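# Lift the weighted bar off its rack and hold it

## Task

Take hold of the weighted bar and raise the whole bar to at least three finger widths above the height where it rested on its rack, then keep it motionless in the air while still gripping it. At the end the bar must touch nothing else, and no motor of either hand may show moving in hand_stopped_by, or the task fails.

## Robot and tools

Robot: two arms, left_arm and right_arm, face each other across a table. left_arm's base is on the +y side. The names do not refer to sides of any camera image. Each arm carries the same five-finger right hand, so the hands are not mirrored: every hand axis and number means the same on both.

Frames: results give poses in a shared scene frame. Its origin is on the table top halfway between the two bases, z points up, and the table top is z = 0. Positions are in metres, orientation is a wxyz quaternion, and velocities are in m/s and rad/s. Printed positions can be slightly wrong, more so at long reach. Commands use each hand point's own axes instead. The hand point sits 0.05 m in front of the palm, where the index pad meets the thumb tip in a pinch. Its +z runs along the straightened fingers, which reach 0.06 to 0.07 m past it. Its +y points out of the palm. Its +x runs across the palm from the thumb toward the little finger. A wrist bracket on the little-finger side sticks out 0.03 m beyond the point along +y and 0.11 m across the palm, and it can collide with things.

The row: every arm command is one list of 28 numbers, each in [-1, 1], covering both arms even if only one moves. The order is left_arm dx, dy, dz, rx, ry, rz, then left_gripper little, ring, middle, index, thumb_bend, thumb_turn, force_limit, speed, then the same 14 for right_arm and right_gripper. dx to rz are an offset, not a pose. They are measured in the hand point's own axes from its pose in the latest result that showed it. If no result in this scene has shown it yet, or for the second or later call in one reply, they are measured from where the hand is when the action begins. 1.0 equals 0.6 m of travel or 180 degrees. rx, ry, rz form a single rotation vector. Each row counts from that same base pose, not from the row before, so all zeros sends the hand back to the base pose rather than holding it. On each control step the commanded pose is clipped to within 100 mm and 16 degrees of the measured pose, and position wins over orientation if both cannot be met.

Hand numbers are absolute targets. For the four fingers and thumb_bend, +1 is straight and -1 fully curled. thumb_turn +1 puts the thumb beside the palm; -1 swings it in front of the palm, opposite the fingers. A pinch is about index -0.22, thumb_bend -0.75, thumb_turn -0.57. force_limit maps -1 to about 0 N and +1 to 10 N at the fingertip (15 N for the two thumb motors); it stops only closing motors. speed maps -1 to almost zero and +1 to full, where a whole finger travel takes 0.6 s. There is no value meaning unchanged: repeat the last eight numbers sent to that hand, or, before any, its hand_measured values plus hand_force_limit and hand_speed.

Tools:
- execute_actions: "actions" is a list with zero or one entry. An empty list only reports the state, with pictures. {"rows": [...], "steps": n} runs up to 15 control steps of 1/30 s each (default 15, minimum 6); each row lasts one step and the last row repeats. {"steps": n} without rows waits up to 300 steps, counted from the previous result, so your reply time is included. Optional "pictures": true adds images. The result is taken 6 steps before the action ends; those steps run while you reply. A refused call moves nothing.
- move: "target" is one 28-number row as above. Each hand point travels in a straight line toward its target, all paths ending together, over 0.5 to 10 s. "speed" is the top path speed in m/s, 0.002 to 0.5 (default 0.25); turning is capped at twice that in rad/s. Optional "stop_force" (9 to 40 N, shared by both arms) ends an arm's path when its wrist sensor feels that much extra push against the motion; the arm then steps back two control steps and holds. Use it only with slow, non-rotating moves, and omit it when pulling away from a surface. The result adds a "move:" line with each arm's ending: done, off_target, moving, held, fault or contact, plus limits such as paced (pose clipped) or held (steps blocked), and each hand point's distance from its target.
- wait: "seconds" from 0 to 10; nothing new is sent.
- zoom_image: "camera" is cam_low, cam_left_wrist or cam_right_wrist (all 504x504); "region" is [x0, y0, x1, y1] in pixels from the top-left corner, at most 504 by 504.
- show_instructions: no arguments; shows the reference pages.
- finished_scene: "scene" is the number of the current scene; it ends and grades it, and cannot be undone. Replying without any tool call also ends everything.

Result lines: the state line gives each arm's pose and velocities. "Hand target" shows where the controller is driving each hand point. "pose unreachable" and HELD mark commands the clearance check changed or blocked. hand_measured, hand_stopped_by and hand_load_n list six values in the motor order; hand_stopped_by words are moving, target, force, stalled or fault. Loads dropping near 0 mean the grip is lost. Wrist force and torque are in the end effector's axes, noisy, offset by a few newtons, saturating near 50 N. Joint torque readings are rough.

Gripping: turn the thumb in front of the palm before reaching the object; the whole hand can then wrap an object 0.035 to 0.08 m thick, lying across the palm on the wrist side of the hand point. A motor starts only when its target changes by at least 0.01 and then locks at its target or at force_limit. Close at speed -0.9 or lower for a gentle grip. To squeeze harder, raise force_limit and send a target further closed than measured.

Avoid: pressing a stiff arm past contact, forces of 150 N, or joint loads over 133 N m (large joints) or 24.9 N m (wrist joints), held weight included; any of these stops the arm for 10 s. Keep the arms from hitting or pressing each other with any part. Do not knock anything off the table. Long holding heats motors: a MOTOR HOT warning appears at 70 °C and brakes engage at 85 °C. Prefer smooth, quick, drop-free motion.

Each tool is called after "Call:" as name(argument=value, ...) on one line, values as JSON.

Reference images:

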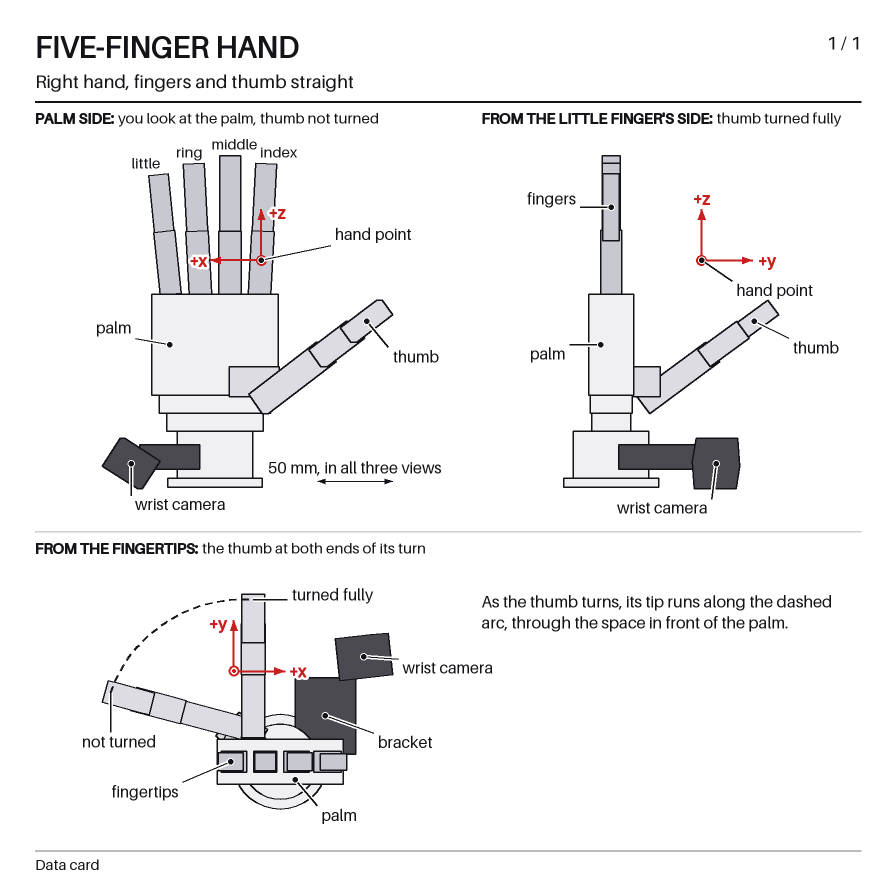

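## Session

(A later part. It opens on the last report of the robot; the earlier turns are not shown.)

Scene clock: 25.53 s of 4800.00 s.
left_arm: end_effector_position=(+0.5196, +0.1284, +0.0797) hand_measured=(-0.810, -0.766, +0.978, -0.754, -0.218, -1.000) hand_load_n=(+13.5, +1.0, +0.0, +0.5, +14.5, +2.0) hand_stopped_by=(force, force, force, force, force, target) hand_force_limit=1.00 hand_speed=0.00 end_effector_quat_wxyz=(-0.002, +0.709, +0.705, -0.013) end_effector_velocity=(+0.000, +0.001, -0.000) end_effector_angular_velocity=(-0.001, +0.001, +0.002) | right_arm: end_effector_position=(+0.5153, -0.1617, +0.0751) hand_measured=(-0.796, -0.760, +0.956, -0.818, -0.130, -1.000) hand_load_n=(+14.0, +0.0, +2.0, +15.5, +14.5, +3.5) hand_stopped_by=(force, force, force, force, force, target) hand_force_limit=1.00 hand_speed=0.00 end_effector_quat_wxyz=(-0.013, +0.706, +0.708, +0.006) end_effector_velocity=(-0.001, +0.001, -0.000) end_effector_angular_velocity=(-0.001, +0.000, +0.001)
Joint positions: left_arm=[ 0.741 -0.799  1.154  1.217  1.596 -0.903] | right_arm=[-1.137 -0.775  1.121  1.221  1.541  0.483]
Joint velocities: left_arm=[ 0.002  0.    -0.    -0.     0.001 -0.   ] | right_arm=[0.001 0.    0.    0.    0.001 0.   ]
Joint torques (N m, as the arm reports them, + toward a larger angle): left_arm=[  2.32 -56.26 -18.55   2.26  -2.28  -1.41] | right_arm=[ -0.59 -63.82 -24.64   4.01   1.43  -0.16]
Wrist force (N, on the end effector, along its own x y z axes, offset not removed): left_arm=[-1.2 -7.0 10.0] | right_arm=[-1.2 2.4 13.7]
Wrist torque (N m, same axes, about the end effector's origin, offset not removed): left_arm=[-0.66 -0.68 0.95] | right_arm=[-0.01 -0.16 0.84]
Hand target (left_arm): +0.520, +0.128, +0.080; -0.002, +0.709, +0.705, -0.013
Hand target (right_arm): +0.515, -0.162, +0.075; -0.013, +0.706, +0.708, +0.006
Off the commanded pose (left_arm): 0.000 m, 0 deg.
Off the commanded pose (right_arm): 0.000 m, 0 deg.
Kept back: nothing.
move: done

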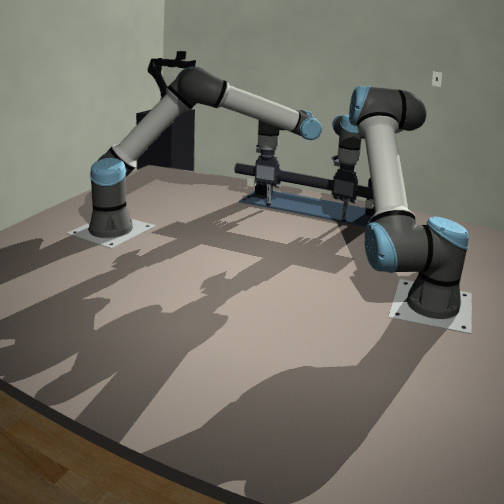

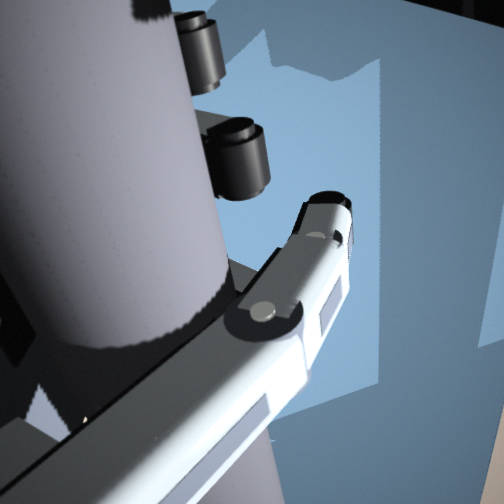

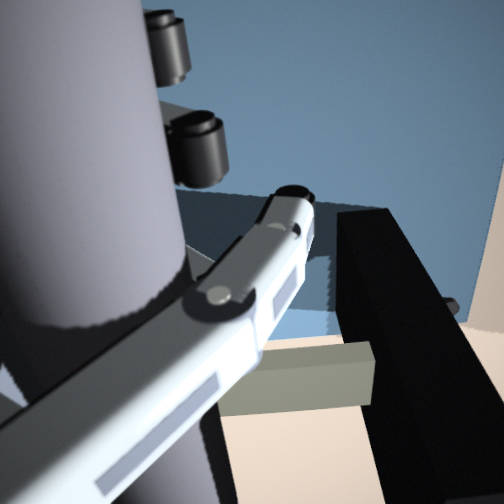

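Call:
move(target=[0,0,-0.05,0,0,0,-1,-1,-1,-1,-1,-1,1,0, 0,0,-0.05,0,0,0,-1,-1,-1,-1,-1,-1,1,0], speed=0.03)

Call:
move(target=[0,0,0,0,0,0,-1,-0.97,-0.97,-0.97,-1,-1,1,0, 0,0,0,0,0,0,-1,-0.97,-0.97,-1,-1,-1,1,0])

Scene clock: 27.30 s of 4800.00 s.
left_arm: end_effector_position=(+0.5202, +0.1288, +0.1094) hand_measured=(-0.810, -0.766, +0.978, -0.754, -0.218, -1.000) hand_load_n=(+13.5, +1.5, +0.0, +0.5, +14.0, +3.5) hand_stopped_by=(force, force, force, force, force, target) hand_force_limit=1.00 hand_speed=0.00 end_effector_quat_wxyz=(-0.002, +0.709, +0.705, -0.013) end_effector_velocity=(+0.000, +0.001, +0.002) end_effector_angular_velocity=(+0.000, +0.001, +0.002) | right_arm: end_effector_position=(+0.5156, -0.1625, +0.1047) hand_measured=(-0.796, -0.760, +0.956, -0.818, -0.130, -1.000) hand_load_n=(+15.0, +0.5, +0.0, +16.0, +14.0, +1.5) hand_stopped_by=(force, force, force, force, force, target) hand_force_limit=1.00 hand_speed=0.00 end_effector_quat_wxyz=(-0.013, +0.706, +0.708, +0.006) end_effector_velocity=(-0.001, +0.001, +0.004) end_effector_angular_velocity=(+0.001, -0.001, +0.003)
Joint positions: left_arm=[ 0.742 -0.823  1.117  1.278  1.596 -0.901] | right_arm=[-1.138 -0.8    1.087  1.28   1.541  0.482]
Joint velocities: left_arm=[ 0.002 -0.002 -0.003  0.006  0.001 -0.   ] | right_arm=[ 0.002 -0.004 -0.004  0.006 -0.    -0.001]
Joint torques (N m, as the arm reports them, + toward a larger angle): left_arm=[ 27.68 -67.38 -23.53   9.43  -3.97  -0.48] | right_arm=[-14.4  -71.75 -24.33   9.01   3.89  -2.42]
Wrist force (N, on the end effector, along its own x y z axes, offset not removed): left_arm=[-24.7 -10.5 9.2] | right_arm=[24.0 10.4 16.2]
Wrist torque (N m, same axes, about the end effector's origin, offset not removed): left_arm=[-1.06 0.02 0.56] | right_arm=[0.23 -1.04 2.06]
Hand target (left_arm): +0.520, +0.129, +0.110; -0.002, +0.709, +0.705, -0.013
Hand target (right_arm): +0.516, -0.163, +0.105; -0.013, +0.706, +0.708, +0.006
Off the commanded pose (left_arm): 0.000 m, 0 deg.
Off the commanded pose (right_arm): 0.000 m, 0 deg.
Kept back: nothing.
move: done

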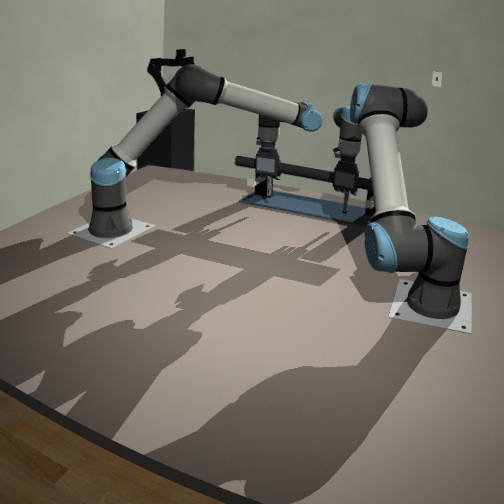

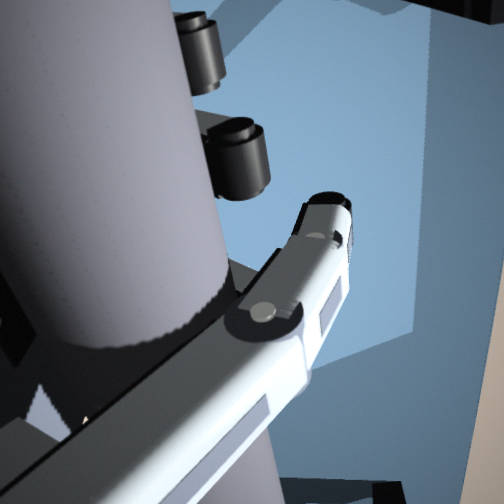

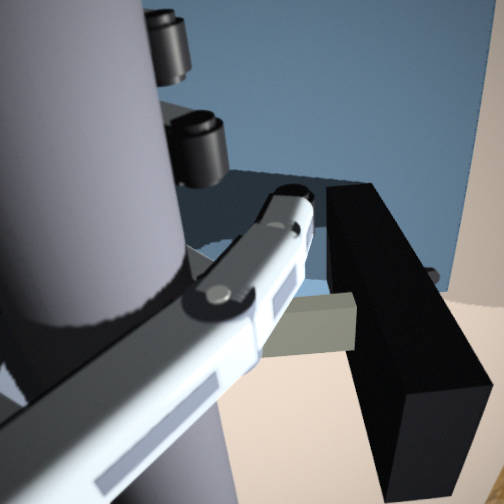

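Scene clock: 28.40 s of 4800.00 s.
left_arm: end_effector_position=(+0.5202, +0.1288, +0.1094) hand_measured=(-0.810, -0.790, -0.344, -0.780, -0.218, -1.000) hand_load_n=(+12.5, +11.5, +10.0, +11.5, +14.5, +3.0) hand_stopped_by=(force, force, force, force, force, target) hand_force_limit=1.00 hand_speed=0.00 end_effector_quat_wxyz=(-0.002, +0.709, +0.705, -0.013) end_effector_velocity=(-0.000, +0.000, -0.001) end_effector_angular_velocity=(+0.001, +0.001, -0.001) | right_arm: end_effector_position=(+0.5156, -0.1625, +0.1048) hand_measured=(-0.796, -0.792, -0.416, -0.818, -0.128, -1.000) hand_load_n=(+14.0, +12.5, +11.5, +15.0, +19.0, +1.5) hand_stopped_by=(force, force, force, force, force, target) hand_force_limit=1.00 hand_speed=0.00 end_effector_quat_wxyz=(-0.013, +0.706, +0.708, +0.006) end_effector_velocity=(+0.000, -0.000, +0.000) end_effector_angular_velocity=(+0.000, -0.000, -0.001)
Joint positions: left_arm=[ 0.742 -0.823  1.117  1.278  1.596 -0.901] | right_arm=[-1.138 -0.801  1.087  1.28   1.541  0.482]
Joint velocities: left_arm=[-0.     0.     0.001  0.001  0.     0.001] | right_arm=[-0.  0. -0. -0. -0.  0.]
Joint torques (N m, as the arm reports them, + toward a larger angle): left_arm=[ 25.81 -42.42  -2.91   4.7   -5.55  -2.73] | right_arm=[-11.02 -57.13  -7.18   6.52   4.29  -2.08]
Wrist force (N, on the end effector, along its own x y z axes, offset not removed): left_arm=[-28.3 -10.9 9.7] | right_arm=[24.9 11.4 19.2]
Wrist torque (N m, same axes, about the end effector's origin, offset not removed): left_arm=[-0.90 0.42 0.62] | right_arm=[-0.11 -1.98 2.13]
Hand target (left_arm): +0.520, +0.129, +0.109; -0.002, +0.709, +0.705, -0.013
Hand target (right_arm): +0.516, -0.163, +0.105; -0.013, +0.706, +0.708, +0.006
Off the commanded pose (left_arm): 0.000 m, 0 deg.
Off the commanded pose (right_arm): 0.000 m, 0 deg.
Kept back: nothing.
move: done

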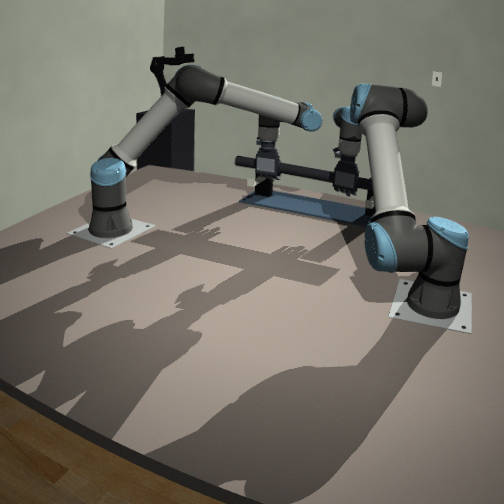

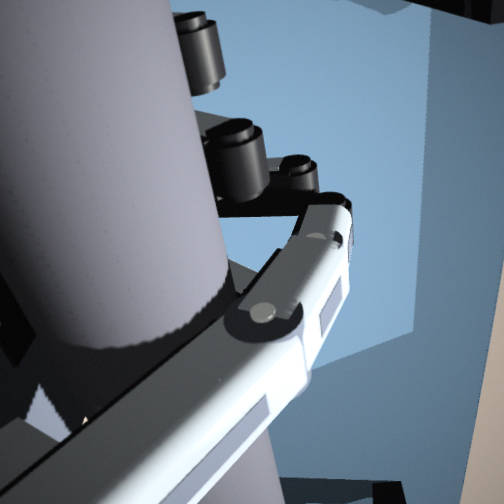

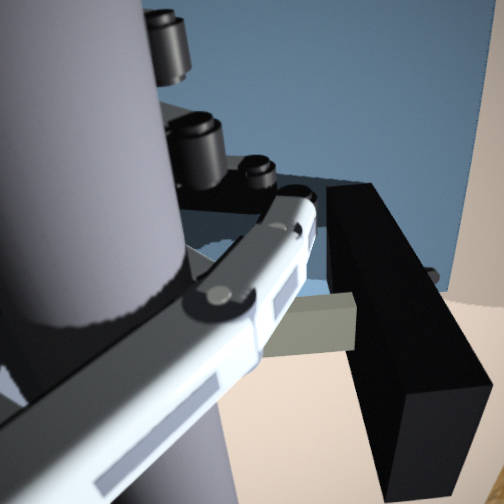

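Call:
move(target=[-0.001,-0.03,-0.2,0,0,0,-1,-0.97,-0.97,-0.97,-1,-1,1,0, 0.001,-0.03,-0.2,0,0,0,-1,-0.97,-0.97,-1,-1,-1,1,0], speed=0.06)

Scene clock: 31.23 s of 4800.00 s.
left_arm: end_effector_position=(+0.5047, +0.1300, +0.2295) hand_measured=(-0.810, -0.790, -0.344, -0.780, -0.218, -1.000) hand_load_n=(+12.0, +11.0, +8.5, +11.5, +15.0, +7.5) hand_stopped_by=(force, force, force, force, force, target) hand_force_limit=1.00 hand_speed=0.00 end_effector_quat_wxyz=(-0.002, +0.709, +0.705, -0.013) end_effector_velocity=(+0.000, +0.000, +0.002) end_effector_angular_velocity=(-0.001, +0.000, +0.002) | right_arm: end_effector_position=(+0.4988, -0.1653, +0.2247) hand_measured=(-0.796, -0.792, -0.416, -0.818, -0.128, -1.000) hand_load_n=(+16.0, +14.0, +11.5, +15.0, +19.0, -1.5) hand_stopped_by=(force, force, force, force, force, target) hand_force_limit=1.00 hand_speed=0.00 end_effector_quat_wxyz=(-0.013, +0.706, +0.708, +0.006) end_effector_velocity=(+0.000, -0.001, +0.002) end_effector_angular_velocity=(+0.000, -0.000, -0.002)
Joint positions: left_arm=[ 0.721 -0.914  0.962  1.524  1.596 -0.922] | right_arm=[-1.129 -0.896  0.941  1.521  1.541  0.491]
Joint velocities: left_arm=[ 0.001 -0.001 -0.004  0.005  0.001 -0.   ] | right_arm=[-0.001 -0.001 -0.004  0.005 -0.     0.001]
Joint torques (N m, as the arm reports them, + toward a larger angle): left_arm=[ 34.61 -70.22 -16.33  18.39 -12.69  -6.18] | right_arm=[-22.01 -74.35 -21.01  15.43  13.19   3.46]
Wrist force (N, on the end effector, along its own x y z axes, offset not removed): left_arm=[-50.0 -16.1 10.3] | right_arm=[50.0 16.2 20.2]
Wrist torque (N m, same axes, about the end effector's origin, offset not removed): left_arm=[-1.37 -2.36 1.82] | right_arm=[0.28 0.51 2.16]
Hand target (left_arm): +0.505, +0.130, +0.230; -0.002, +0.709, +0.705, -0.013
Hand target (right_arm): +0.499, -0.165, +0.225; -0.013, +0.706, +0.708, +0.006
Off the commanded pose (left_arm): 0.000 m, 0 deg.
Off the commanded pose (right_arm): 0.000 m, 0 deg.
Kept back: nothing.
move: done

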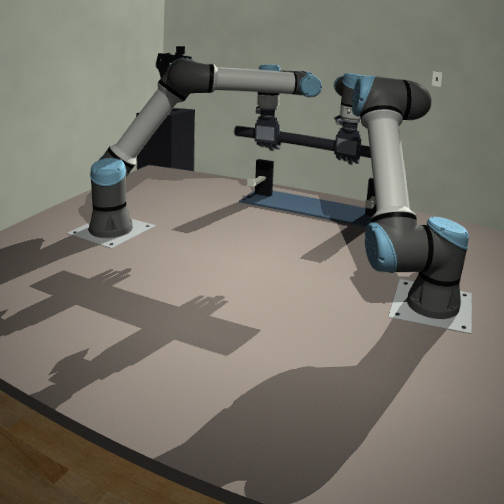

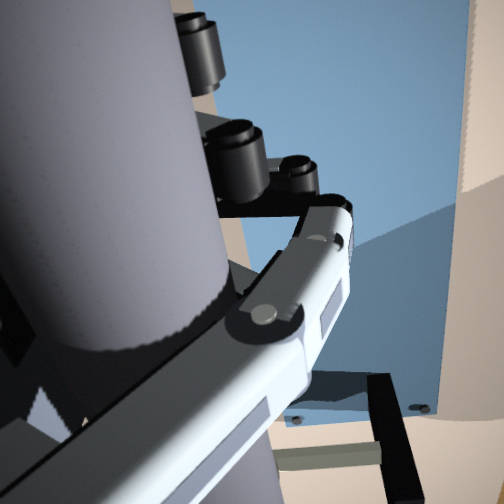

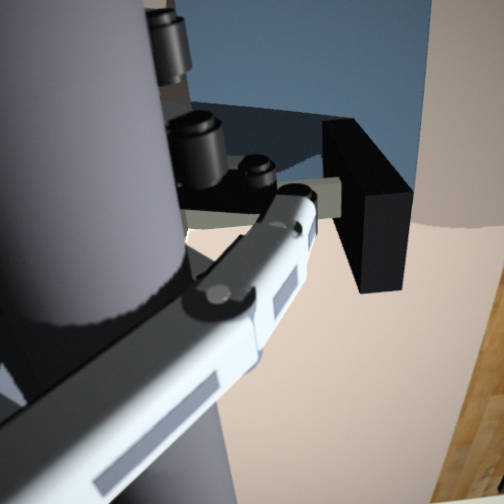

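Call:
move(target=[-0.004,0,0,0,0,0,-1,-0.97,-0.97,-0.97,-1,-1,1,0, 0.004,0,0,0,0,0,-1,-0.97,-0.97,-1,-1,-1,1,0], speed=0.01)

Scene clock: 32.17 s of 4800.00 s.
left_arm: end_effector_position=(+0.5047, +0.1280, +0.2295) hand_measured=(-0.810, -0.790, -0.344, -0.780, -0.218, -1.000) hand_load_n=(+14.0, +12.5, +8.5, +10.5, +15.5, +3.5) hand_stopped_by=(force, force, force, force, force, target) hand_force_limit=1.00 hand_speed=0.00 end_effector_quat_wxyz=(-0.002, +0.709, +0.705, -0.012) end_effector_velocity=(+0.000, -0.002, -0.000) end_effector_angular_velocity=(-0.002, -0.002, -0.002) | right_arm: end_effector_position=(+0.4989, -0.1633, +0.2248) hand_measured=(-0.796, -0.792, -0.416, -0.818, -0.128, -1.000) hand_load_n=(+14.0, +12.5, +12.0, +15.5, +18.5, +2.5) hand_stopped_by=(force, force, force, force, force, target) hand_force_limit=1.00 hand_speed=0.00 end_effector_quat_wxyz=(-0.013, +0.706, +0.708, +0.006) end_effector_velocity=(+0.000, +0.001, -0.000) end_effector_angular_velocity=(+0.000, -0.001, +0.001)
Joint positions: left_arm=[ 0.719 -0.91   0.955  1.527  1.596 -0.925] | right_arm=[-1.125 -0.892  0.933  1.524  1.542  0.495]
Joint velocities: left_arm=[-0.002  0.002 -0.003 -0.002 -0.     0.   ] | right_arm=[ 0.002  0.002 -0.004  0.     0.     0.001]
Joint torques (N m, as the arm reports them, + toward a larger angle): left_arm=[-13.31 -38.82 -33.27   1.32  -0.1   -2.89] | right_arm=[ 19.29 -52.18 -31.02   4.95  -5.62   0.28]
Wrist force (N, on the end effector, along its own x y z axes, offset not removed): left_arm=[18.7 -14.3 7.1] | right_arm=[-17.0 14.3 19.7]
Wrist torque (N m, same axes, about the end effector's origin, offset not removed): left_arm=[-0.95 -1.66 2.50] | right_arm=[0.35 -0.35 1.53]
Hand target (left_arm): +0.505, +0.128, +0.230; -0.002, +0.709, +0.705, -0.013
Hand target (right_arm): +0.499, -0.163, +0.225; -0.013, +0.706, +0.708, +0.006
Off the commanded pose (left_arm): 0.000 m, 0 deg.
Off the commanded pose (right_arm): 0.000 m, 0 deg.
Kept back: nothing.
move: done

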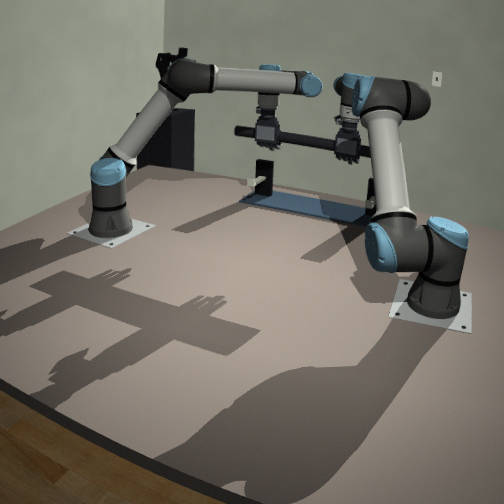

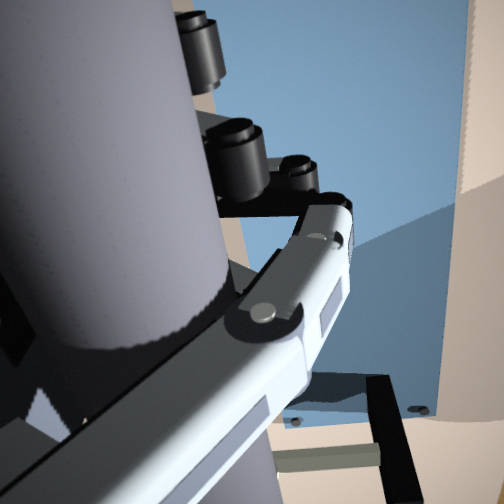

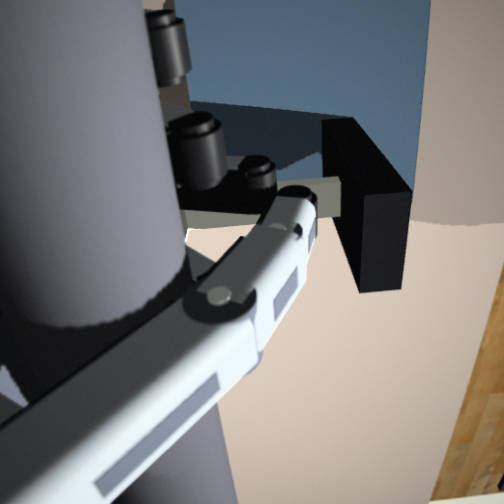

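The bar is lifted and held still, with the grip intact.

Call:
finished_scene(scene=1)

The scene is finished: the task was done.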